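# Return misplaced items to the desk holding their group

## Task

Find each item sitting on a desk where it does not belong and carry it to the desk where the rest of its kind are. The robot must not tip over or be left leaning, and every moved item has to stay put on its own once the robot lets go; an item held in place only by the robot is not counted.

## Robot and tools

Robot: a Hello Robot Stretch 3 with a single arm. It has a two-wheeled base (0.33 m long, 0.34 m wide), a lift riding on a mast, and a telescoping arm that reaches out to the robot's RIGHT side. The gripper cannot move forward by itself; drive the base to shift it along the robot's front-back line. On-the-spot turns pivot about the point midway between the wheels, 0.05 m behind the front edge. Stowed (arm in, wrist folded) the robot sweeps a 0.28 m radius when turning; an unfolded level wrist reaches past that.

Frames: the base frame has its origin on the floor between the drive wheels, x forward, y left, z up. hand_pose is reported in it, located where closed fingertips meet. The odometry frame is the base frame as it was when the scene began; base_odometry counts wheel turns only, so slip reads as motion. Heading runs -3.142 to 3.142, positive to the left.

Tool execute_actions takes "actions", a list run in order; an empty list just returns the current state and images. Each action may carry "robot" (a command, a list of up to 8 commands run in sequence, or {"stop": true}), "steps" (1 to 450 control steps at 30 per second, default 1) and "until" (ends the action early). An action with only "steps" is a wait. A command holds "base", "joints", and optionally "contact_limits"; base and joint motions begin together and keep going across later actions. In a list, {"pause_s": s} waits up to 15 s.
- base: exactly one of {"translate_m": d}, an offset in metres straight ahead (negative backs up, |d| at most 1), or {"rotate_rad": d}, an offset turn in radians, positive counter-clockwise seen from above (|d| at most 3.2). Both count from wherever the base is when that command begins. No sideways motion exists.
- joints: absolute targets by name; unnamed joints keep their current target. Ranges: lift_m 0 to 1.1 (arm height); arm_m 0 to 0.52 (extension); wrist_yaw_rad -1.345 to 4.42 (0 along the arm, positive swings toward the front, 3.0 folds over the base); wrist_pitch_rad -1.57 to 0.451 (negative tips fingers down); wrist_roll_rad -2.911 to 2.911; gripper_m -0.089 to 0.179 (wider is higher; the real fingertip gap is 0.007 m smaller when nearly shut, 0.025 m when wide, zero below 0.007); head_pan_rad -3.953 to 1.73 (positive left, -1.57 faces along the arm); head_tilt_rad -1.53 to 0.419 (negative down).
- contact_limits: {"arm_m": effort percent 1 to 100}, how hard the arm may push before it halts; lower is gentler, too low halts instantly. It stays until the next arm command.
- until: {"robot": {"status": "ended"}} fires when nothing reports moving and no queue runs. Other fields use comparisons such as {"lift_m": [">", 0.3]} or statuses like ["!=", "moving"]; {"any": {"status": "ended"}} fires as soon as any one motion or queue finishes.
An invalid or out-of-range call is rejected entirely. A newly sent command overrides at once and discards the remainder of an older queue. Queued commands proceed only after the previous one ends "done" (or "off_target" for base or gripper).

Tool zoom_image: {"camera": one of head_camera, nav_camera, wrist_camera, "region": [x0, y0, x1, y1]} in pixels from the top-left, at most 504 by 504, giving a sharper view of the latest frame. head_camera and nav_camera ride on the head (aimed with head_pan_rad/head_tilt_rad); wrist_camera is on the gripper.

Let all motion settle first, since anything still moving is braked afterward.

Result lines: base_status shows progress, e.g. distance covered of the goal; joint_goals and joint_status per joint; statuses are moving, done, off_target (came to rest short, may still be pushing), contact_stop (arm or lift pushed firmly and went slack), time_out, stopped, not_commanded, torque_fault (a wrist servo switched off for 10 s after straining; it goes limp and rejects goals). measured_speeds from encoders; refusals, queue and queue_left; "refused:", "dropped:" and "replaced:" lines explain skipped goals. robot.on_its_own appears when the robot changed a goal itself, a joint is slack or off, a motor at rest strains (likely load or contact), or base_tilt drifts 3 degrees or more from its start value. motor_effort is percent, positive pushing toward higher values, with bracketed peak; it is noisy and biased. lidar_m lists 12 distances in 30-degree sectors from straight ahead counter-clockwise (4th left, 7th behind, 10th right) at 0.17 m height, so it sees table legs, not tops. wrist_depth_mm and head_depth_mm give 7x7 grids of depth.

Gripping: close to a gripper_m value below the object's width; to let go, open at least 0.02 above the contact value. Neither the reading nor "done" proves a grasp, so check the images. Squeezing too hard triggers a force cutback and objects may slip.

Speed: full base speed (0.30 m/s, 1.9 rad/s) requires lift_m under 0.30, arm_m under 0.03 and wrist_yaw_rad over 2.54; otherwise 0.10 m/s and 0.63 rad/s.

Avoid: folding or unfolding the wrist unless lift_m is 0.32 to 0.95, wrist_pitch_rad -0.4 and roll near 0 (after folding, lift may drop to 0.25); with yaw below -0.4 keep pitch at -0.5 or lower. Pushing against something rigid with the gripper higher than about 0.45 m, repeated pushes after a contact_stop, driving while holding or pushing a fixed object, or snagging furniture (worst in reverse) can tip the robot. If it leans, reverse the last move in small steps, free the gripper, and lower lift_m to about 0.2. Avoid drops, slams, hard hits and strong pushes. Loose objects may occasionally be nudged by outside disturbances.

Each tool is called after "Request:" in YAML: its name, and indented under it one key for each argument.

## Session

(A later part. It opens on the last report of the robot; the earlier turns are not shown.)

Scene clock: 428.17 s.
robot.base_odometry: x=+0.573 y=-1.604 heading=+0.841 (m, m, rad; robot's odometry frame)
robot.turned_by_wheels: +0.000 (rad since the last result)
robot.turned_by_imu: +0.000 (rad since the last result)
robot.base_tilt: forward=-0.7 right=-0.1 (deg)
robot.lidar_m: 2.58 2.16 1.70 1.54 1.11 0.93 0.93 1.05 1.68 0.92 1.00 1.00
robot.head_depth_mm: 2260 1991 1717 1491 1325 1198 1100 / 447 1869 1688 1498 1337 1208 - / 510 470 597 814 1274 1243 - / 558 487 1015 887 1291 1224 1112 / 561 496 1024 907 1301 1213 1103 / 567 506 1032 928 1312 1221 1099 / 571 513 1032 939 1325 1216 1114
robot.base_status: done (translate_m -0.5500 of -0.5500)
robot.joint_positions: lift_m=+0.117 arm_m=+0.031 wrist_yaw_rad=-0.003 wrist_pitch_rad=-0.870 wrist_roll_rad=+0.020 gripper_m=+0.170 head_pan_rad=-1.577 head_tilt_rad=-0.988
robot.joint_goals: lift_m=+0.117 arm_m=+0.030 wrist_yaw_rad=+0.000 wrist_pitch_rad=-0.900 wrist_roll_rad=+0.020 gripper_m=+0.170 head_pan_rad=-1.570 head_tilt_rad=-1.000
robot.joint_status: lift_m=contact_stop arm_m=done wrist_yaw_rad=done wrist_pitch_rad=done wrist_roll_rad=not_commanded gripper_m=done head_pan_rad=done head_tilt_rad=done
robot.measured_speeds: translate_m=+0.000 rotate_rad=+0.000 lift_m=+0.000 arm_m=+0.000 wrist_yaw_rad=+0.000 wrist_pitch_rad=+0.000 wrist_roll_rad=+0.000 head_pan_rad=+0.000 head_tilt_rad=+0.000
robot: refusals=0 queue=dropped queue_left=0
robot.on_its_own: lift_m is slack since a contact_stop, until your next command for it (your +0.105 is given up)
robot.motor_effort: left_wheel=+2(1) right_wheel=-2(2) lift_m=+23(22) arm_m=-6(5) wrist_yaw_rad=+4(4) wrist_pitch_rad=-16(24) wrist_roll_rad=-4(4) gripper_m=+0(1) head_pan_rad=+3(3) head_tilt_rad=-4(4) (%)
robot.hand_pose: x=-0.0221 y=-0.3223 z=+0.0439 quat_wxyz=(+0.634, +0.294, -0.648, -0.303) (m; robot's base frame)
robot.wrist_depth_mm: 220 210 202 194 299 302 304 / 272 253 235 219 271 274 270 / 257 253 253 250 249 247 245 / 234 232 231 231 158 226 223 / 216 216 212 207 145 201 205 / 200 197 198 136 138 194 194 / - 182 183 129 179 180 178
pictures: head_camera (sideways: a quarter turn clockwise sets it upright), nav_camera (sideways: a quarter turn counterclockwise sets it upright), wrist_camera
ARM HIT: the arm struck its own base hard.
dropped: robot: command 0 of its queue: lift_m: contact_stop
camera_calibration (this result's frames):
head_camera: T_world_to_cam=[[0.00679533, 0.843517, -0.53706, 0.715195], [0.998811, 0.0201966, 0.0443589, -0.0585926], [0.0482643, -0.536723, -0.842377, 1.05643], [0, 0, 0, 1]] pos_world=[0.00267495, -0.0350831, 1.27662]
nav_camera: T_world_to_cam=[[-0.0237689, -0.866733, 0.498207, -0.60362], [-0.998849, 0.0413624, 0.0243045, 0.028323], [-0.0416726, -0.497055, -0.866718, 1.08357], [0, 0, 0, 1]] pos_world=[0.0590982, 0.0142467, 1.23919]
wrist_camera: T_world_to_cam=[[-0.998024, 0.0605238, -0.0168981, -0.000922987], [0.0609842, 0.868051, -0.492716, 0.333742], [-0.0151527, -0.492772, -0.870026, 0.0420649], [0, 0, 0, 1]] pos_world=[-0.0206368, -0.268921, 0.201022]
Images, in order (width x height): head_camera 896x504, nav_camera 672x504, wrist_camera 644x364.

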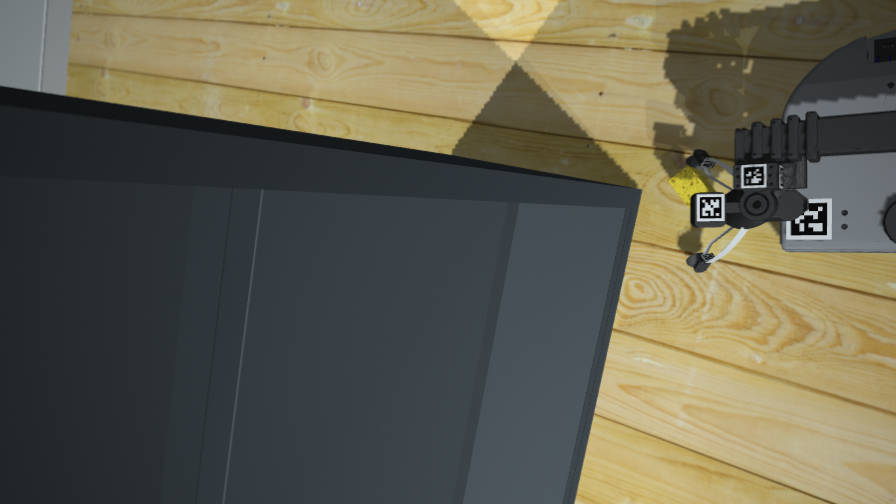

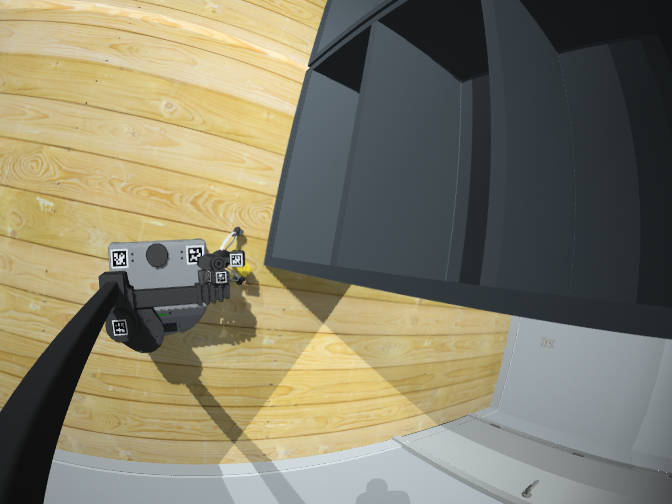

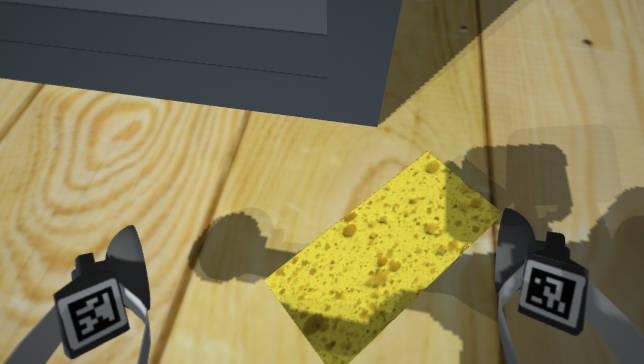

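Request:
execute_actions:
  actions:
    - {"robot":[{"joints":{"lift_m":0.125}},{"joints":{"gripper_m":0.04}},{"joints":{"gripper_m":0.0}},{"joints":{"lift_m":0.4}}],"steps":450,"until":{"robot":{"status":"ended"}}}

Scene clock: 437.77 s.
robot.base_odometry: x=+0.573 y=-1.604 heading=+0.841 (m, m, rad; robot's odometry frame)
robot.turned_by_wheels: +0.000 (rad since the last result)
robot.turned_by_imu: +0.000 (rad since the last result)
robot.base_tilt: forward=-0.7 right=-0.2 (deg)
robot.lidar_m: 2.58 2.16 1.70 1.53 1.10 0.93 0.93 1.05 1.67 0.43 1.00 1.00
robot.head_depth_mm: 2265 1991 1703 1490 1336 1195 1104 / 448 1885 1690 1501 1339 1240 - / 511 470 597 812 1277 - - / 558 487 1015 891 1288 1195 1111 / 563 496 1026 910 1292 1209 1105 / 567 505 1024 928 1315 1225 1100 / 574 512 1039 936 1329 1219 1107
robot.base_status: done (translate_m -0.5500 of -0.5500)
robot.joint_positions: lift_m=+0.400 arm_m=+0.030 wrist_yaw_rad=-0.003 wrist_pitch_rad=-0.908 wrist_roll_rad=+0.018 gripper_m=+0.001 head_pan_rad=-1.577 head_tilt_rad=-0.988
robot.joint_goals: lift_m=+0.400 arm_m=+0.030 wrist_yaw_rad=+0.000 wrist_pitch_rad=-0.900 wrist_roll_rad=+0.018 gripper_m=+0.000 head_pan_rad=-1.570 head_tilt_rad=-1.000
robot.joint_status: lift_m=done arm_m=done wrist_yaw_rad=done wrist_pitch_rad=done wrist_roll_rad=not_commanded gripper_m=done head_pan_rad=done head_tilt_rad=done
robot.measured_speeds: translate_m=+0.000 rotate_rad=+0.000 lift_m=+0.000 arm_m=+0.000 wrist_yaw_rad=+0.000 wrist_pitch_rad=+0.000 wrist_roll_rad=+0.000 head_pan_rad=+0.000 head_tilt_rad=+0.000
robot: refusals=0 queue=done queue_left=0
robot.motor_effort: left_wheel=+1(1) right_wheel=-2(2) lift_m=+32(31) arm_m=-3(6) wrist_yaw_rad=+3(4) wrist_pitch_rad=+4(16) wrist_roll_rad=-3(5) gripper_m=-15(89) head_pan_rad=+3(3) head_tilt_rad=-4(4) (%)
robot.hand_pose: x=-0.0221 y=-0.3140 z=+0.3215 quat_wxyz=(+0.630, +0.306, -0.641, -0.314) (m; robot's base frame)
robot.wrist_depth_mm: 602 591 594 571 670 687 684 / 537 544 539 517 637 620 609 / 484 493 491 174 565 565 582 / 521 479 461 159 536 529 522 / 499 499 489 147 487 493 482 / 466 460 465 139 - 466 459 / 433 435 428 434 433 424 430
pictures: head_camera (sideways: a quarter turn clockwise sets it upright), nav_camera (sideways: a quarter turn counterclockwise sets it upright), wrist_camera
camera_calibration (this result's frames):
head_camera: T_world_to_cam=[[0.00679533, 0.843517, -0.53706, 0.715195], [0.998811, 0.0201966, 0.0443589, -0.0585926], [0.0482643, -0.536723, -0.842377, 1.05643], [0, 0, 0, 1]] pos_world=[0.00267495, -0.0350831, 1.27662]
nav_camera: T_world_to_cam=[[-0.0237689, -0.866732, 0.498207, -0.60362], [-0.998849, 0.0413624, 0.0243045, 0.028323], [-0.0416726, -0.497055, -0.866718, 1.08357], [0, 0, 0, 1]] pos_world=[0.0590982, 0.0142467, 1.23919]
wrist_camera: T_world_to_cam=[[-0.998162, 0.0591453, -0.0132392, 0.00168353], [0.0585993, 0.885979, -0.460007, 0.458343], [-0.0154776, -0.459937, -0.887816, 0.303686], [0, 0, 0, 1]] pos_world=[-0.0204778, -0.266505, 0.48048]
Images, in order (width x height): head_camera 896x504, nav_camera 672x504, wrist_camera 644x364.

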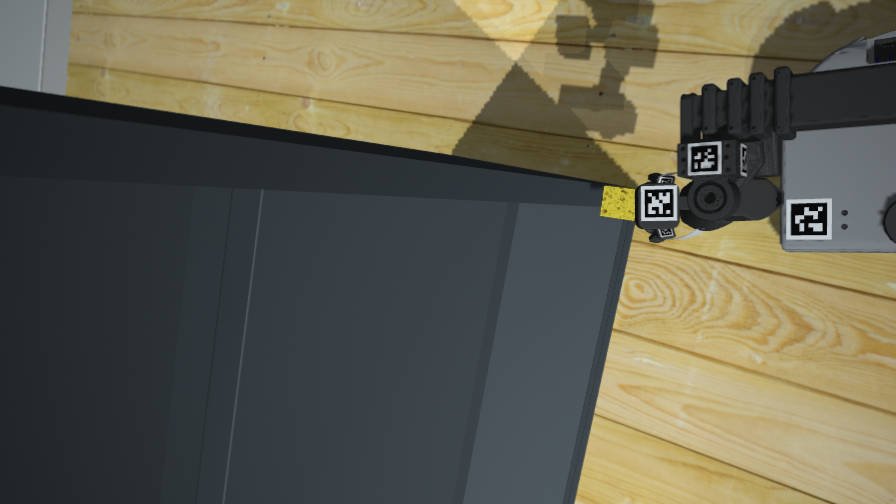

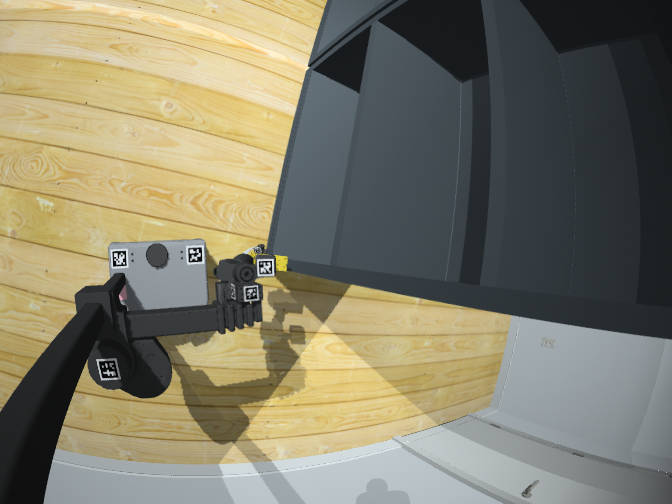

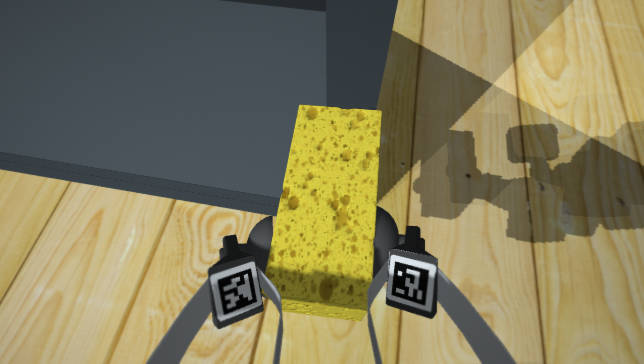

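Request:
execute_actions:
  actions:
    - {"robot":[{"base":{"rotate_rad":0.3}},{"base":{"translate_m":1.0},"joints":{"lift_m":1.03,"arm_m":0,"wrist_pitch_rad":-0.4,"head_pan_rad":0.0,"head_tilt_rad":-0.4}}],"steps":450,"until":{"robot":{"status":"ended"}}}

Scene clock: 454.53 s.
robot.base_odometry: x=+0.989 y=-0.695 heading=+1.141 (m, m, rad; robot's odometry frame)
robot.turned_by_wheels: +0.300 (rad since the last result)
robot.turned_by_imu: +0.305 (rad since the last result)
robot.base_tilt: forward=-0.8 right=-0.1 (deg)
robot.lidar_m: 1.58 1.27 1.02 1.38 1.85 1.79 1.86 1.23 0.93 1.38 1.35 1.95
robot.head_depth_mm: 1654 1735 1551 1993 2100 1696 1376 / 1723 1829 1568 2056 2120 1703 1377 / 1815 1947 1969 2253 2155 1667 1378 / 1937 2066 2209 2429 2225 1710 1398 / 2055 2186 2409 2620 2252 1730 1382 / 2051 2150 2278 2379 2219 1724 1395 / 1843 1917 2005 2078 2141 1724 1402
robot.base_status: done (translate_m +1.0000 of +1.0000)
robot.joint_positions: lift_m=+1.030 arm_m=+0.000 wrist_yaw_rad=-0.003 wrist_pitch_rad=-0.420 wrist_roll_rad=+0.017 gripper_m=+0.001 head_pan_rad=-0.007 head_tilt_rad=-0.409
robot.joint_goals: lift_m=+1.030 arm_m=+0.000 wrist_yaw_rad=+0.000 wrist_pitch_rad=-0.400 wrist_roll_rad=+0.017 gripper_m=+0.000 head_pan_rad=+0.000 head_tilt_rad=-0.400
robot.joint_status: lift_m=done arm_m=done wrist_yaw_rad=done wrist_pitch_rad=done wrist_roll_rad=not_commanded gripper_m=done head_pan_rad=done head_tilt_rad=done
robot.measured_speeds: translate_m=+0.000 rotate_rad=+0.000 lift_m=+0.000 arm_m=+0.000 wrist_yaw_rad=+0.000 wrist_pitch_rad=+0.000 wrist_roll_rad=+0.000 head_pan_rad=+0.000 head_tilt_rad=+0.000
robot: refusals=0 queue=done queue_left=0
robot.motor_effort: left_wheel=-1(6) right_wheel=+1(7) lift_m=+32(33) arm_m=-3(3) wrist_yaw_rad=+3(4) wrist_pitch_rad=+11(10) wrist_roll_rad=-3(3) gripper_m=-15(15) head_pan_rad=+3(41) head_tilt_rad=+4(29) (%)
robot.hand_pose: x=-0.0222 y=-0.3694 z=+1.0418 quat_wxyz=(+0.686, +0.145, -0.697, -0.150) (m; robot's base frame)
robot.wrist_depth_mm: - - - 843 813 698 646 / - - - - - 611 554 / - - - 173 - 809 982 / - - - 158 - 938 971 / - - - 147 867 823 826 / - - - 138 - - 763 / - - - - - - -
pictures: head_camera (sideways: a quarter turn clockwise sets it upright), nav_camera (sideways: a quarter turn counterclockwise sets it upright), wrist_camera
camera_calibration (this result's frames):
head_camera: T_world_to_cam=[[-0.412113, 0.00462315, -0.911121, 1.2053], [-0.0391243, 0.998975, 0.0227654, -0.0241748], [0.910292, 0.0450289, -0.41151, 0.49072], [0, 0, 0, 1]] pos_world=[0.049074, -0.00351883, 1.30066]
nav_camera: T_world_to_cam=[[0.45277, -0.0217459, 0.891362, -1.11891], [-0.0499737, -0.99875, 0.00101854, 0.0528408], [0.890226, -0.0450058, -0.453291, 0.540162], [0, 0, 0, 1]] pos_world=[0.0283831, 0.0527535, 1.24215]
wrist_camera: T_world_to_cam=[[-0.998264, 0.0455694, -0.0373252, 0.0344261], [0.0566113, 0.567122, -0.821686, 1.09777], [-0.0162758, -0.822373, -0.568717, 0.451344], [0, 0, 0, 1]] pos_world=[-0.0204337, -0.252963, 1.15999]
Images, in order (width x height): head_camera 896x504, nav_camera 672x504, wrist_camera 644x364.

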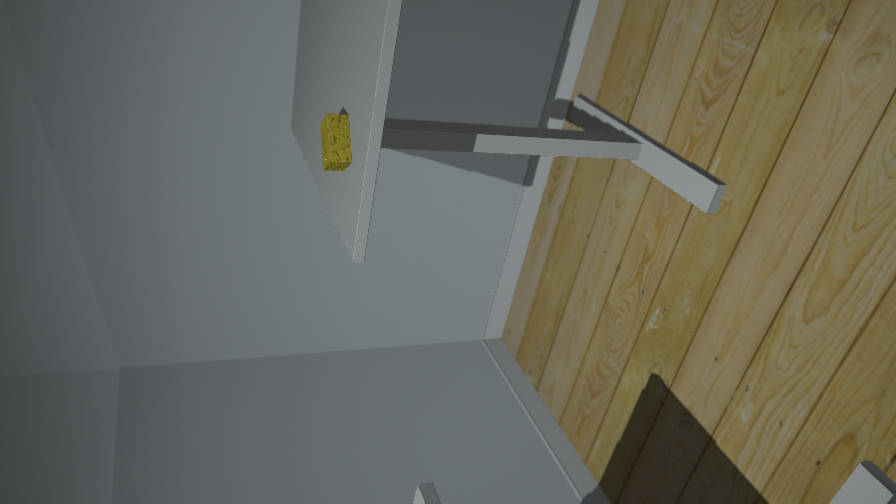

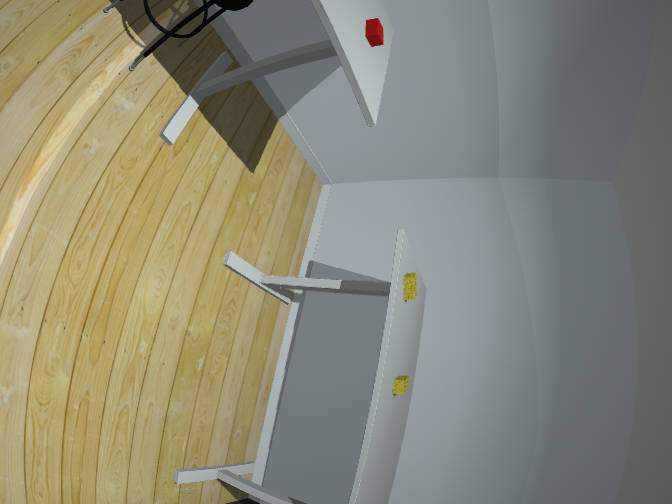

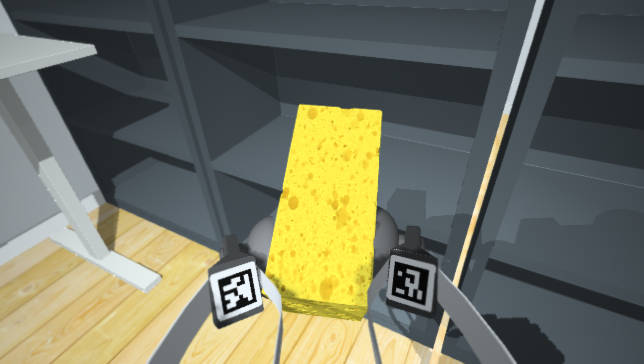

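Request:
execute_actions:
  actions:
    - {"robot":[{"base":{"translate_m":0.95}},{"base":{"rotate_rad":0.78},"joints":{"head_pan_rad":-1.57,"head_tilt_rad":-0.5}},{"base":{"translate_m":-0.3}}],"steps":450,"until":{"robot":{"status":"ended"}}}

Scene clock: 475.73 s.
robot.base_odometry: x=+1.454 y=-0.019 heading=+1.921 (m, m, rad; robot's odometry frame)
robot.turned_by_wheels: +0.780 (rad since the last result)
robot.turned_by_imu: +0.794 (rad since the last result)
robot.base_tilt: forward=-1.1 right=-0.1 (deg)
robot.lidar_m: 1.36 0.91 0.96 2.25 2.56 1.39 1.36 1.22 1.17 1.18 0.77 1.37
robot.head_depth_mm: 1085 1179 1111 803 - - - / 1056 1152 1124 806 - - - / 1037 1126 1130 812 - - - / 1011 1100 1137 700 540 1479 1309 / 993 1074 1129 739 542 1453 1305 / 974 1053 1095 742 544 474 1313 / 952 1027 1087 743 548 473 1310
robot.base_status: moving (translate_m -0.2004 of -0.3000)
robot.joint_positions: lift_m=+1.030 arm_m=+0.000 wrist_yaw_rad=-0.003 wrist_pitch_rad=-0.420 wrist_roll_rad=+0.017 gripper_m=+0.001 head_pan_rad=-1.563 head_tilt_rad=-0.494
robot.joint_goals: lift_m=+1.030 arm_m=+0.000 wrist_yaw_rad=+0.000 wrist_pitch_rad=-0.400 wrist_roll_rad=+0.017 gripper_m=+0.000 head_pan_rad=-1.570 head_tilt_rad=-0.500
robot.joint_status: lift_m=done arm_m=done wrist_yaw_rad=done wrist_pitch_rad=done wrist_roll_rad=not_commanded gripper_m=done head_pan_rad=done head_tilt_rad=done
robot.measured_speeds: translate_m=-0.100 rotate_rad=+0.000 lift_m=+0.000 arm_m=+0.000 wrist_yaw_rad=+0.000 wrist_pitch_rad=+0.000 wrist_roll_rad=+0.000 head_pan_rad=+0.000 head_tilt_rad=+0.000
robot: refusals=0 queue=running queue_left=0
robot.motor_effort: left_wheel=-4(7) right_wheel=+0(6) lift_m=+32(32) arm_m=-3(3) wrist_yaw_rad=+3(3) wrist_pitch_rad=+11(11) wrist_roll_rad=-3(3) gripper_m=-15(15) head_pan_rad=-4(43) head_tilt_rad=-2(11) (%)
robot.hand_pose: x=-0.0222 y=-0.3694 z=+1.0418 quat_wxyz=(+0.686, +0.145, -0.697, -0.150) (m; robot's base frame)
robot.wrist_depth_mm: 748 797 852 879 920 983 942 / 702 693 659 637 622 601 580 / 491 481 467 173 449 441 427 / 383 375 368 159 352 348 341 / 310 305 308 147 290 288 312 / 259 257 257 138 - - - / 225 224 235 - - - -
pictures: head_camera (sideways: a quarter turn clockwise sets it upright), nav_camera (sideways: a quarter turn counterclockwise sets it upright), wrist_camera
camera_calibration (this result's frames):
head_camera: T_world_to_cam=[[-0.00216847, 0.488282, -0.872683, 1.15266], [0.998291, 0.0520161, 0.0266234, -0.035523], [0.0583933, -0.871134, -0.487561, 0.594877], [0, 0, 0, 1]] pos_world=[0.00322495, -0.042756, 1.29689]
nav_camera: T_world_to_cam=[[-0.0143562, -0.52736, 0.849521, -1.06149], [-0.999386, 0.0347242, 0.00466713, 0.0538825], [-0.0319602, -0.848932, -0.527535, 0.64239], [0, 0, 0, 1]] pos_world=[0.0591414, -0.0163129, 1.24039]
wrist_camera: T_world_to_cam=[[-0.998273, 0.0453637, -0.0373238, 0.0343944], [0.0564933, 0.567133, -0.821686, 1.09777], [-0.0161072, -0.822376, -0.568716, 0.451347], [0, 0, 0, 1]] pos_world=[-0.0204115, -0.252963, 1.15999]
Images, in order (width x height): head_camera 896x504, nav_camera 672x504, wrist_camera 644x364.

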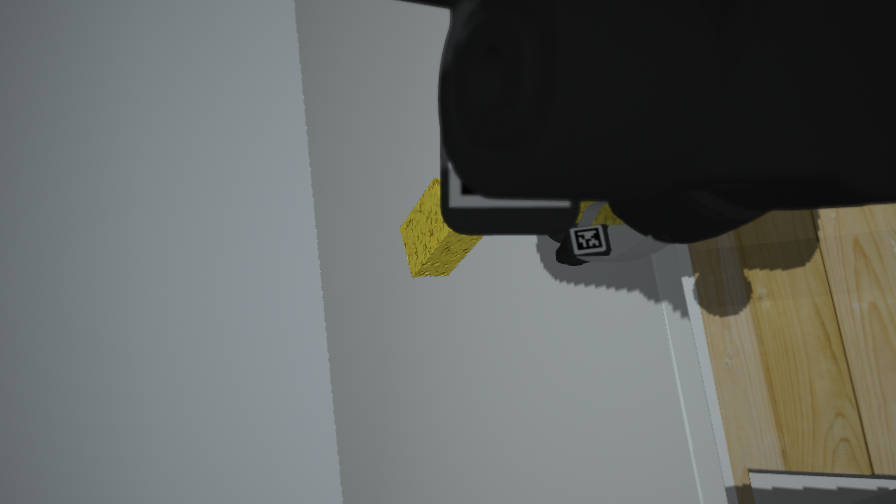

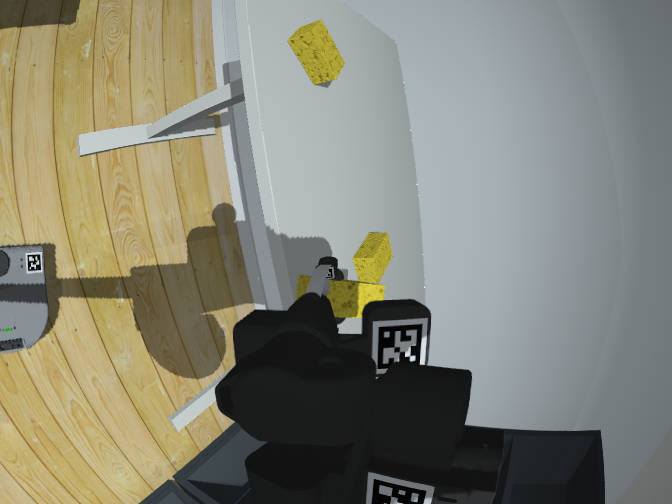

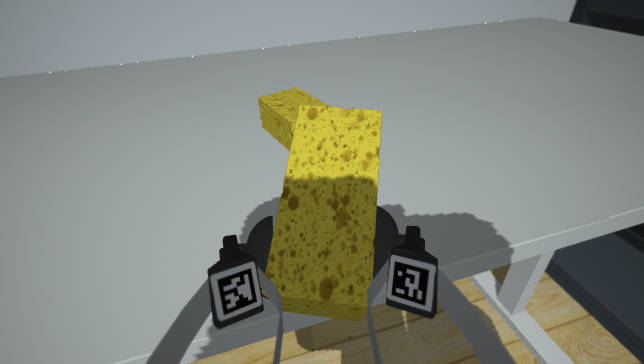

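Request:
execute_actions:
  actions:
    - {"robot":[{"base":{"translate_m":0.3},"joints":{"arm_m":0.15}},{"joints":{"lift_m":0.965}},{"joints":{"gripper_m":0.17}},{"joints":{"lift_m":1.05}},{"joints":{"arm_m":0}}],"steps":450,"until":{"robot":{"status":"ended"}}}

Scene clock: 484.07 s.
robot.base_odometry: x=+1.385 y=+0.169 heading=+1.921 (m, m, rad; robot's odometry frame)
robot.turned_by_wheels: +0.000 (rad since the last result)
robot.turned_by_imu: +0.000 (rad since the last result)
robot.base_tilt: forward=-0.7 right=-0.2 (deg)
robot.lidar_m: 1.17 0.74 0.86 1.67 2.61 2.14 1.55 1.41 1.29 1.13 0.67 1.31
robot.head_depth_mm: 1033 1124 1178 - - 1460 1302 / 1007 1105 1144 - - 467 1293 / 990 1072 1135 - - 447 1309 / 970 1052 1100 751 532 441 1311 / 947 1022 1075 736 543 430 1316 / 929 1001 1070 741 508 429 1012 / 909 979 1042 744 479 431 1256
robot.base_status: done (translate_m +0.3000 of +0.3000)
robot.joint_positions: lift_m=+0.971 arm_m=+0.150 wrist_yaw_rad=-0.002 wrist_pitch_rad=-0.348 wrist_roll_rad=+0.015 gripper_m=+0.001 head_pan_rad=-1.563 head_tilt_rad=-0.494
robot.joint_goals: lift_m=+0.971 arm_m=+0.150 wrist_yaw_rad=+0.000 wrist_pitch_rad=-0.400 wrist_roll_rad=+0.015 gripper_m=+0.000 head_pan_rad=-1.570 head_tilt_rad=-0.500
robot.joint_status: lift_m=contact_stop arm_m=done wrist_yaw_rad=done wrist_pitch_rad=done wrist_roll_rad=not_commanded gripper_m=done head_pan_rad=done head_tilt_rad=done
robot.measured_speeds: translate_m=+0.000 rotate_rad=+0.000 lift_m=-0.005 arm_m=+0.000 wrist_yaw_rad=+0.020 wrist_pitch_rad=+0.048 wrist_roll_rad=+0.000 head_pan_rad=+0.000 head_tilt_rad=+0.000
robot: refusals=0 queue=dropped queue_left=0
robot.on_its_own: lift_m is slack since a contact_stop, until your next command for it (your +0.965 is given up)
robot.motor_effort: left_wheel=-1(3) right_wheel=+1(8) lift_m=+22(32) arm_m=+3(9) wrist_yaw_rad=+1(3) wrist_pitch_rad=-30(33) wrist_roll_rad=-1(3) gripper_m=-15(15) head_pan_rad=-4(4) head_tilt_rad=-2(2) (%)
robot.hand_pose: x=-0.0219 y=-0.5274 z=+0.9999 quat_wxyz=(+0.691, +0.121, -0.701, -0.124) (m; robot's base frame)
robot.wrist_depth_mm: 579 608 658 688 758 823 874 / 612 659 664 655 618 586 571 / 453 440 426 180 402 283 383 / 328 322 317 160 299 272 262 / 257 253 251 145 249 237 233 / 211 209 208 136 - 198 195 / 179 178 173 169 172 169 167
pictures: head_camera (sideways: a quarter turn clockwise sets it upright), nav_camera (sideways: a quarter turn counterclockwise sets it upright), wrist_camera
dropped: robot: command 1 of its queue: lift_m: contact_stop
camera_calibration (this result's frames):
head_camera: T_world_to_cam=[[-0.0020926, 0.488408, -0.872613, 1.15256], [0.998299, 0.0518552, 0.0266297, -0.0355313], [0.0582557, -0.871073, -0.487686, 0.59504], [0, 0, 0, 1]] pos_world=[0.00321822, -0.0427548, 1.29688]
nav_camera: T_world_to_cam=[[-0.0144382, -0.52748, 0.849445, -1.06139], [-0.999381, 0.0348808, 0.00467324, 0.0538745], [-0.0320944, -0.848851, -0.527656, 0.64255], [0, 0, 0, 1]] pos_world=[0.0591388, -0.0163124, 1.24039]
wrist_camera: T_world_to_cam=[[-0.998472, 0.040249, -0.0378593, 0.0381414], [0.053054, 0.506769, -0.860448, 1.15976], [-0.0154462, -0.861142, -0.50813, 0.216626], [0, 0, 0, 1]] pos_world=[-0.0201004, -0.402717, 1.10943]
Images, in order (width x height): head_camera 896x504, nav_camera 672x504, wrist_camera 644x364.

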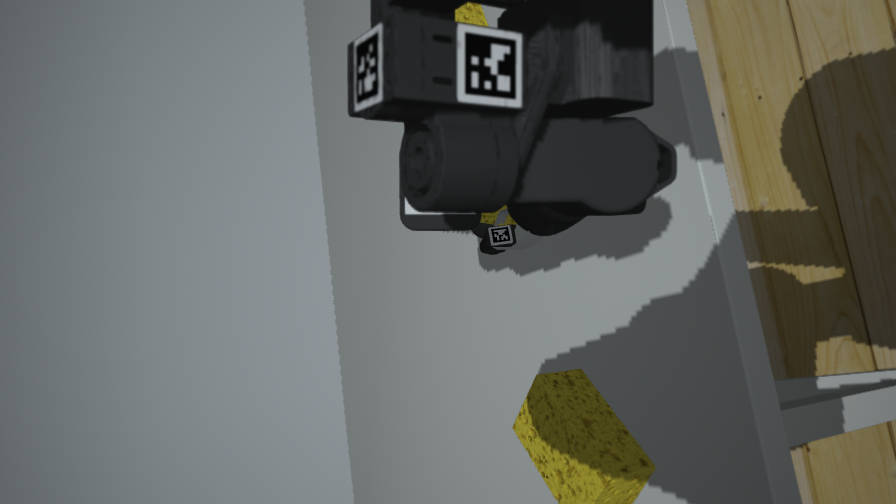

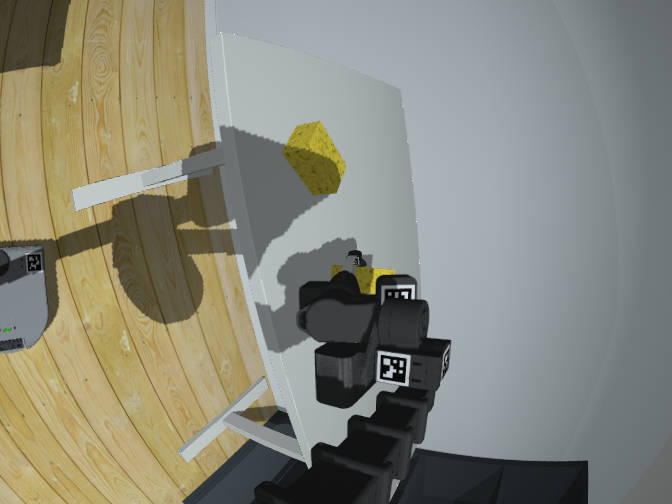

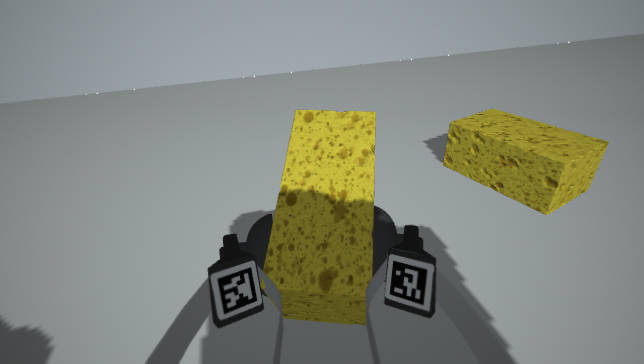

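Request:
execute_actions:
  actions:
    - {"robot":[{"joints":{"gripper_m":0.17,"lift_m":0.98}},{"joints":{"lift_m":1.05}},{"joints":{"arm_m":0}},{"base":{"rotate_rad":1.57},"joints":{"head_pan_rad":-0.9,"head_tilt_rad":-0.4}}],"steps":450,"until":{"robot":{"status":"ended"}}}

Scene clock: 497.80 s.
robot.base_odometry: x=+1.385 y=+0.169 heading=-2.792 (m, m, rad; robot's odometry frame)
robot.turned_by_wheels: +1.570 (rad since the last result)
robot.turned_by_imu: +1.597 (rad since the last result)
robot.base_tilt: forward=-0.9 right=-0.1 (deg)
robot.lidar_m: 1.67 2.62 2.13 1.56 1.85 1.29 1.13 0.67 1.32 1.17 0.74 0.86
robot.head_depth_mm: 952 1017 1085 1147 1242 1358 1367 / 988 1053 1142 877 1308 1443 1383 / 1033 1105 1189 880 610 991 1280 / 1080 1159 1240 884 613 502 1351 / 1128 1213 1300 886 614 523 1371 / 1189 1283 1360 897 616 1568 1380 / 1248 1354 1435 898 617 1059 1324
robot.base_status: done (rotate_rad +1.5699 of +1.5700)
robot.joint_positions: lift_m=+1.050 arm_m=+0.000 wrist_yaw_rad=+0.000 wrist_pitch_rad=-0.414 wrist_roll_rad=+0.015 gripper_m=+0.170 head_pan_rad=-0.907 head_tilt_rad=-0.409
robot.joint_goals: lift_m=+1.050 arm_m=+0.000 wrist_yaw_rad=+0.000 wrist_pitch_rad=-0.400 wrist_roll_rad=+0.015 gripper_m=+0.170 head_pan_rad=-0.900 head_tilt_rad=-0.400
robot.joint_status: lift_m=done arm_m=done wrist_yaw_rad=done wrist_pitch_rad=done wrist_roll_rad=not_commanded gripper_m=done head_pan_rad=done head_tilt_rad=done
robot.measured_speeds: translate_m=+0.000 rotate_rad=+0.000 lift_m=+0.000 arm_m=+0.000 wrist_yaw_rad=+0.000 wrist_pitch_rad=+0.000 wrist_roll_rad=+0.000 head_pan_rad=+0.000 head_tilt_rad=+0.000
robot: refusals=0 queue=done queue_left=0
robot.motor_effort: left_wheel=-1(5) right_wheel=+2(7) lift_m=+32(32) arm_m=-3(7) wrist_yaw_rad=+0(2) wrist_pitch_rad=+8(29) wrist_roll_rad=-1(1) gripper_m=+0(84) head_pan_rad=+3(40) head_tilt_rad=+4(14) (%)
robot.hand_pose: x=-0.0215 y=-0.3702 z=+1.0632 quat_wxyz=(+0.687, +0.144, -0.697, -0.147) (m; robot's base frame)
robot.wrist_depth_mm: 713 787 824 860 922 - 993 / 760 830 910 954 - - - / 540 902 977 - - - - / 441 974 - - - - - / 547 - - - - - - / 535 - - - - - - / - - - - - - -
pictures: head_camera (sideways: a quarter turn clockwise sets it upright), nav_camera (sideways: a quarter turn counterclockwise sets it upright), wrist_camera
camera_calibration (this result's frames):
head_camera: T_world_to_cam=[[-0.252743, 0.32585, -0.911012, 1.20418], [0.758122, 0.651714, 0.0227777, -0.029054], [0.601142, -0.684902, -0.411751, 0.49292], [0, 0, 0, 1]] pos_world=[0.0300612, -0.0358467, 1.30065]
nav_camera: T_world_to_cam=[[0.264606, -0.368336, 0.891242, -1.1176], [-0.813336, -0.581794, 0.0010299, 0.0574825], [0.51814, -0.725151, -0.453527, 0.542739], [0, 0, 0, 1]] pos_world=[0.0612629, 0.0153568, 1.24214]
wrist_camera: T_world_to_cam=[[-0.998528, 0.0412325, -0.0352258, 0.0321045], [0.0523348, 0.562401, -0.825207, 1.11761], [-0.0142143, -0.825836, -0.563731, 0.456341], [0, 0, 0, 1]] pos_world=[-0.0199462, -0.253008, 1.18065]
Images, in order (width x height): head_camera 896x504, nav_camera 672x504, wrist_camera 644x364.

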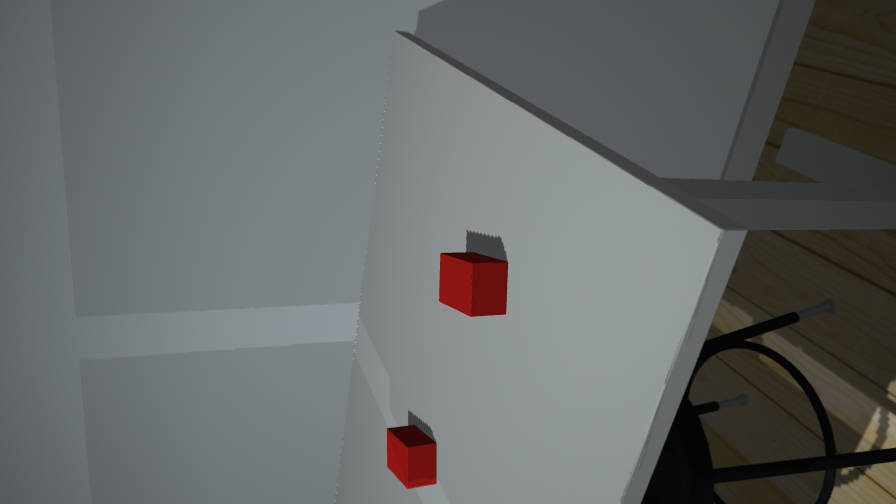

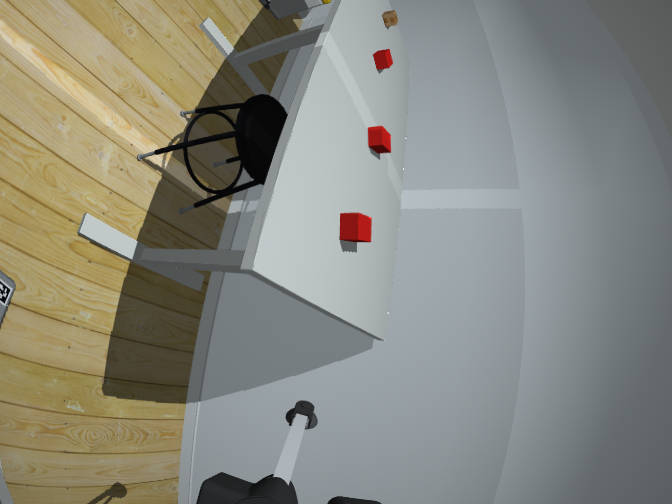

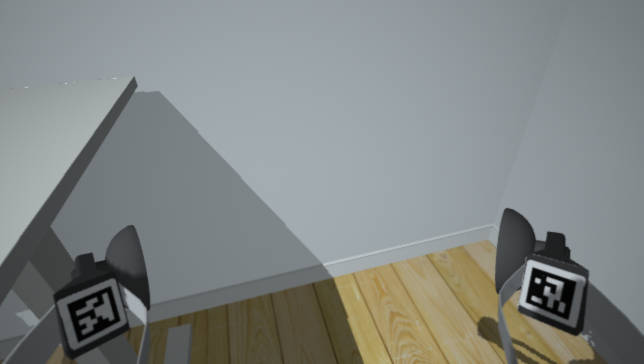

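Request:
execute_actions:
  actions:
    - {"robot":{"joints":{"head_pan_rad":-0.4,"head_tilt_rad":-0.3}},"steps":200,"until":{"robot":{"status":"ended"}}}

Scene clock: 508.77 s.
robot.base_odometry: x=+1.385 y=+0.169 heading=-2.792 (m, m, rad; robot's odometry frame)
robot.turned_by_wheels: +0.000 (rad since the last result)
robot.turned_by_imu: +0.000 (rad since the last result)
robot.base_tilt: forward=-0.8 right=-0.2 (deg)
robot.lidar_m: 1.67 2.62 2.14 1.56 1.85 1.29 1.13 0.67 1.32 1.16 0.74 0.86
robot.head_depth_mm: 1218 1280 1316 1142 720 525 1211 / 1346 1404 1476 1149 722 547 1450 / 1503 1580 1679 1154 725 1036 1458 / 1720 1807 1887 1161 765 1378 1466 / 1966 2085 2188 1168 1762 1865 1509 / 2316 2448 2600 1183 2452 1876 1510 / 2299 2421 2527 1599 2332 1921 1507
robot.base_status: done (rotate_rad +1.5699 of +1.5700)
robot.joint_positions: lift_m=+1.050 arm_m=+0.000 wrist_yaw_rad=+0.000 wrist_pitch_rad=-0.414 wrist_roll_rad=+0.015 gripper_m=+0.170 head_pan_rad=-0.407 head_tilt_rad=-0.310
robot.joint_goals: lift_m=+1.050 arm_m=+0.000 wrist_yaw_rad=+0.000 wrist_pitch_rad=-0.400 wrist_roll_rad=+0.015 gripper_m=+0.170 head_pan_rad=-0.400 head_tilt_rad=-0.300
robot.joint_status: lift_m=done arm_m=done wrist_yaw_rad=done wrist_pitch_rad=done wrist_roll_rad=not_commanded gripper_m=done head_pan_rad=done head_tilt_rad=done
robot.measured_speeds: translate_m=+0.000 rotate_rad=+0.000 lift_m=+0.000 arm_m=+0.000 wrist_yaw_rad=+0.000 wrist_pitch_rad=+0.000 wrist_roll_rad=+0.000 head_pan_rad=+0.000 head_tilt_rad=+0.000
robot: refusals=0 queue=done queue_left=0
robot.motor_effort: left_wheel=-1(2) right_wheel=+2(2) lift_m=+32(32) arm_m=-3(3) wrist_yaw_rad=+0(0) wrist_pitch_rad=+7(8) wrist_roll_rad=-1(1) gripper_m=+1(0) head_pan_rad=+3(34) head_tilt_rad=+4(15) (%)
robot.hand_pose: x=-0.0215 y=-0.3702 z=+1.0632 quat_wxyz=(+0.687, +0.144, -0.697, -0.147) (m; robot's base frame)
robot.wrist_depth_mm: 718 767 820 874 971 - 947 / 766 802 892 964 - - - / 552 886 961 - - - - / 445 983 - - - - - / 542 - - - - - - / 535 - - - - - - / - - - - - - -
pictures: head_camera (sideways: a quarter turn clockwise sets it upright), nav_camera (sideways: a quarter turn counterclockwise sets it upright), wrist_camera
camera_calibration (this result's frames):
head_camera: T_world_to_cam=[[-0.29381, 0.128572, -0.947177, 1.25164], [0.35124, 0.93611, 0.0181162, -0.020506], [0.888992, -0.327364, -0.320198, 0.37202], [0, 0, 0, 1]] pos_world=[0.0442237, -0.0199433, 1.30501]
nav_camera: T_world_to_cam=[[0.326187, -0.160869, 0.931517, -1.17053], [-0.434962, -0.900443, -0.00319326, 0.0606727], [0.839292, -0.404132, -0.363685, 0.423868], [0, 0, 0, 1]] pos_world=[0.0524534, 0.037629, 1.24472]
wrist_camera: T_world_to_cam=[[-0.998528, 0.0412325, -0.0352259, 0.0321046], [0.0523348, 0.562401, -0.825207, 1.11761], [-0.0142142, -0.825836, -0.563731, 0.456341], [0, 0, 0, 1]] pos_world=[-0.0199462, -0.253008, 1.18065]
Images, in order (width x height): head_camera 896x504, nav_camera 672x504, wrist_camera 644x364.

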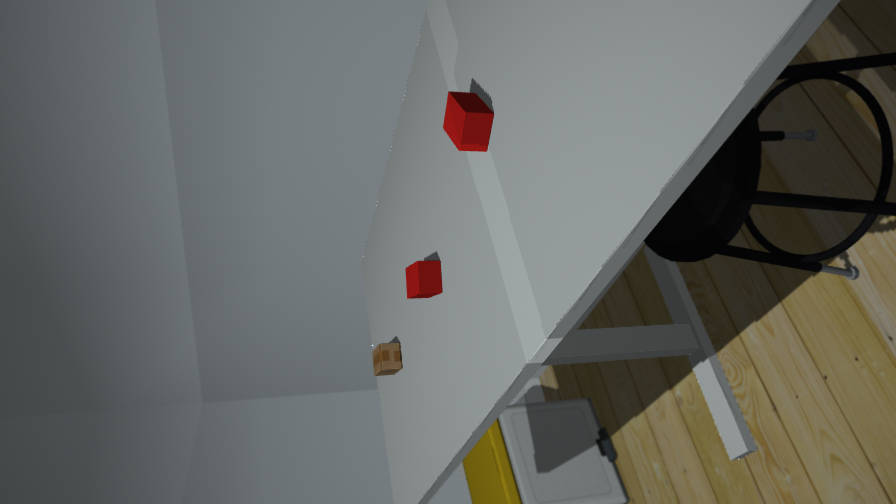

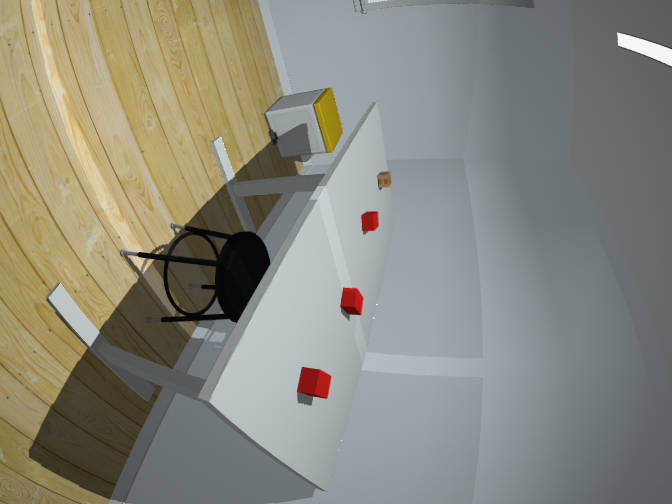

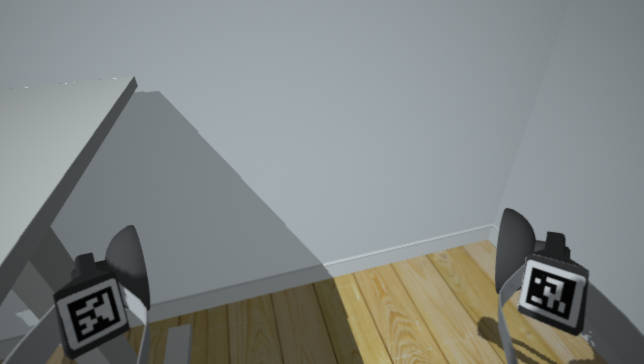

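Request:
execute_actions:
  actions:
    - {"robot":[{"base":{"rotate_rad":0.25}},{"base":{"translate_m":1.0},"joints":{"head_pan_rad":-1.57,"head_tilt_rad":-0.6}},{"base":{"translate_m":0.44}}],"steps":450,"until":{"robot":{"status":"ended"}}}
    - {"steps":300,"until":{"robot":{"status":"ended"}}}

Scene clock: 538.57 s.
robot.base_odometry: x=+0.196 y=-0.643 heading=-2.542 (m, m, rad; robot's odometry frame)
robot.turned_by_wheels: +0.250 (rad since the last result)
robot.turned_by_imu: +0.255 (rad since the last result)
robot.base_tilt: forward=-0.7 right=-0.1 (deg)
robot.lidar_m: 1.18 1.22 1.68 1.41 1.92 2.12 2.10 0.93 0.79 0.73 1.11 0.89
robot.head_depth_mm: 959 1063 - - - - 1173 / 970 1069 - - - - - / 967 1065 - - - - 1206 / 968 1072 909 614 532 1355 1211 / 980 1075 867 646 506 1471 1238 / 979 1083 1151 622 515 1457 1248 / 979 1083 1207 1300 517 1471 1250
robot.base_status: done (translate_m +0.4400 of +0.4400)
robot.joint_positions: lift_m=+1.050 arm_m=+0.000 wrist_yaw_rad=+0.000 wrist_pitch_rad=-0.414 wrist_roll_rad=+0.015 gripper_m=+0.170 head_pan_rad=-1.563 head_tilt_rad=-0.592
robot.joint_goals: lift_m=+1.050 arm_m=+0.000 wrist_yaw_rad=+0.000 wrist_pitch_rad=-0.400 wrist_roll_rad=+0.015 gripper_m=+0.170 head_pan_rad=-1.570 head_tilt_rad=-0.600
robot.joint_status: lift_m=done arm_m=done wrist_yaw_rad=done wrist_pitch_rad=done wrist_roll_rad=not_commanded gripper_m=done head_pan_rad=done head_tilt_rad=done
robot.measured_speeds: translate_m=+0.000 rotate_rad=+0.000 lift_m=+0.000 arm_m=+0.000 wrist_yaw_rad=+0.000 wrist_pitch_rad=+0.000 wrist_roll_rad=+0.000 head_pan_rad=+0.000 head_tilt_rad=+0.000
robot: refusals=0 queue=done queue_left=0
robot.motor_effort: left_wheel=-2(6) right_wheel=+1(8) lift_m=+32(32) arm_m=-3(4) wrist_yaw_rad=+0(0) wrist_pitch_rad=+8(8) wrist_roll_rad=-1(1) gripper_m=+0(1) head_pan_rad=-4(44) head_tilt_rad=-3(21) (%)
robot.hand_pose: x=-0.0215 y=-0.3702 z=+1.0632 quat_wxyz=(+0.687, +0.144, -0.697, -0.147) (m; robot's base frame)
robot.wrist_depth_mm: 815 857 829 831 815 853 831 / 914 930 786 699 695 661 653 / 994 975 530 463 500 477 443 / - 424 400 399 389 390 380 / - 340 328 327 320 328 312 / 852 286 279 275 273 273 270 / - 250 249 245 243 242 240
pictures: head_camera (sideways: a quarter turn clockwise sets it upright), nav_camera (sideways: a quarter turn counterclockwise sets it upright), wrist_camera
camera_calibration (this result's frames):
head_camera: T_world_to_cam=[[-0.00287041, 0.571682, -0.82047, 1.08458], [0.99831, 0.049262, 0.0308319, -0.0409984], [0.058044, -0.818995, -0.570857, 0.703254], [0, 0, 0, 1]] pos_world=[0.00322259, -0.0420515, 1.29258]
nav_camera: T_world_to_cam=[[-0.0136709, -0.608296, 0.793592, -0.988577], [-0.999383, 0.0339833, 0.00883252, 0.0484604], [-0.0323416, -0.792982, -0.608386, 0.747579], [0, 0, 0, 1]] pos_world=[0.0590938, -0.0101776, 1.23892]
wrist_camera: T_world_to_cam=[[-0.998528, 0.0412324, -0.0352258, 0.0321043], [0.0523348, 0.562401, -0.825207, 1.11761], [-0.0142142, -0.825836, -0.563731, 0.456346], [0, 0, 0, 1]] pos_world=[-0.0199462, -0.253002, 1.18065]
Images, in order (width x height): head_camera 896x504, nav_camera 672x504, wrist_camera 644x364.

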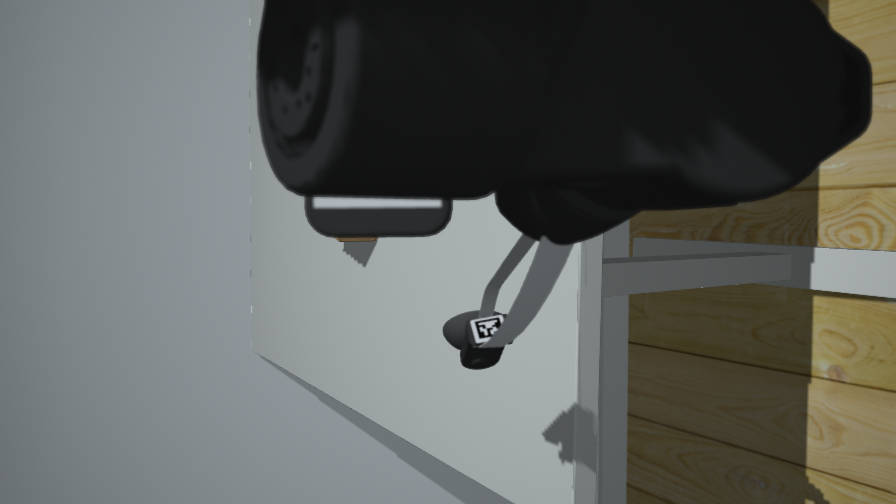

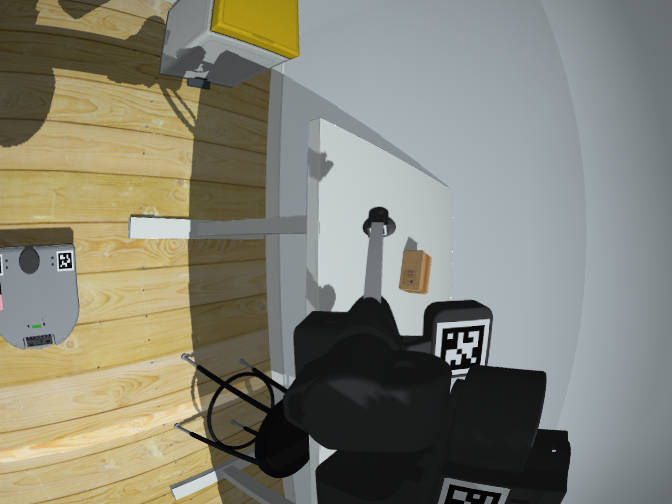

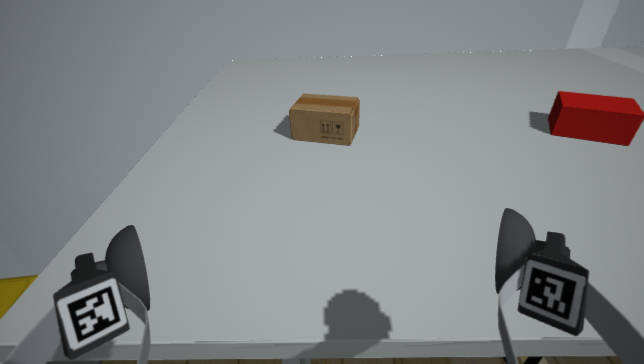

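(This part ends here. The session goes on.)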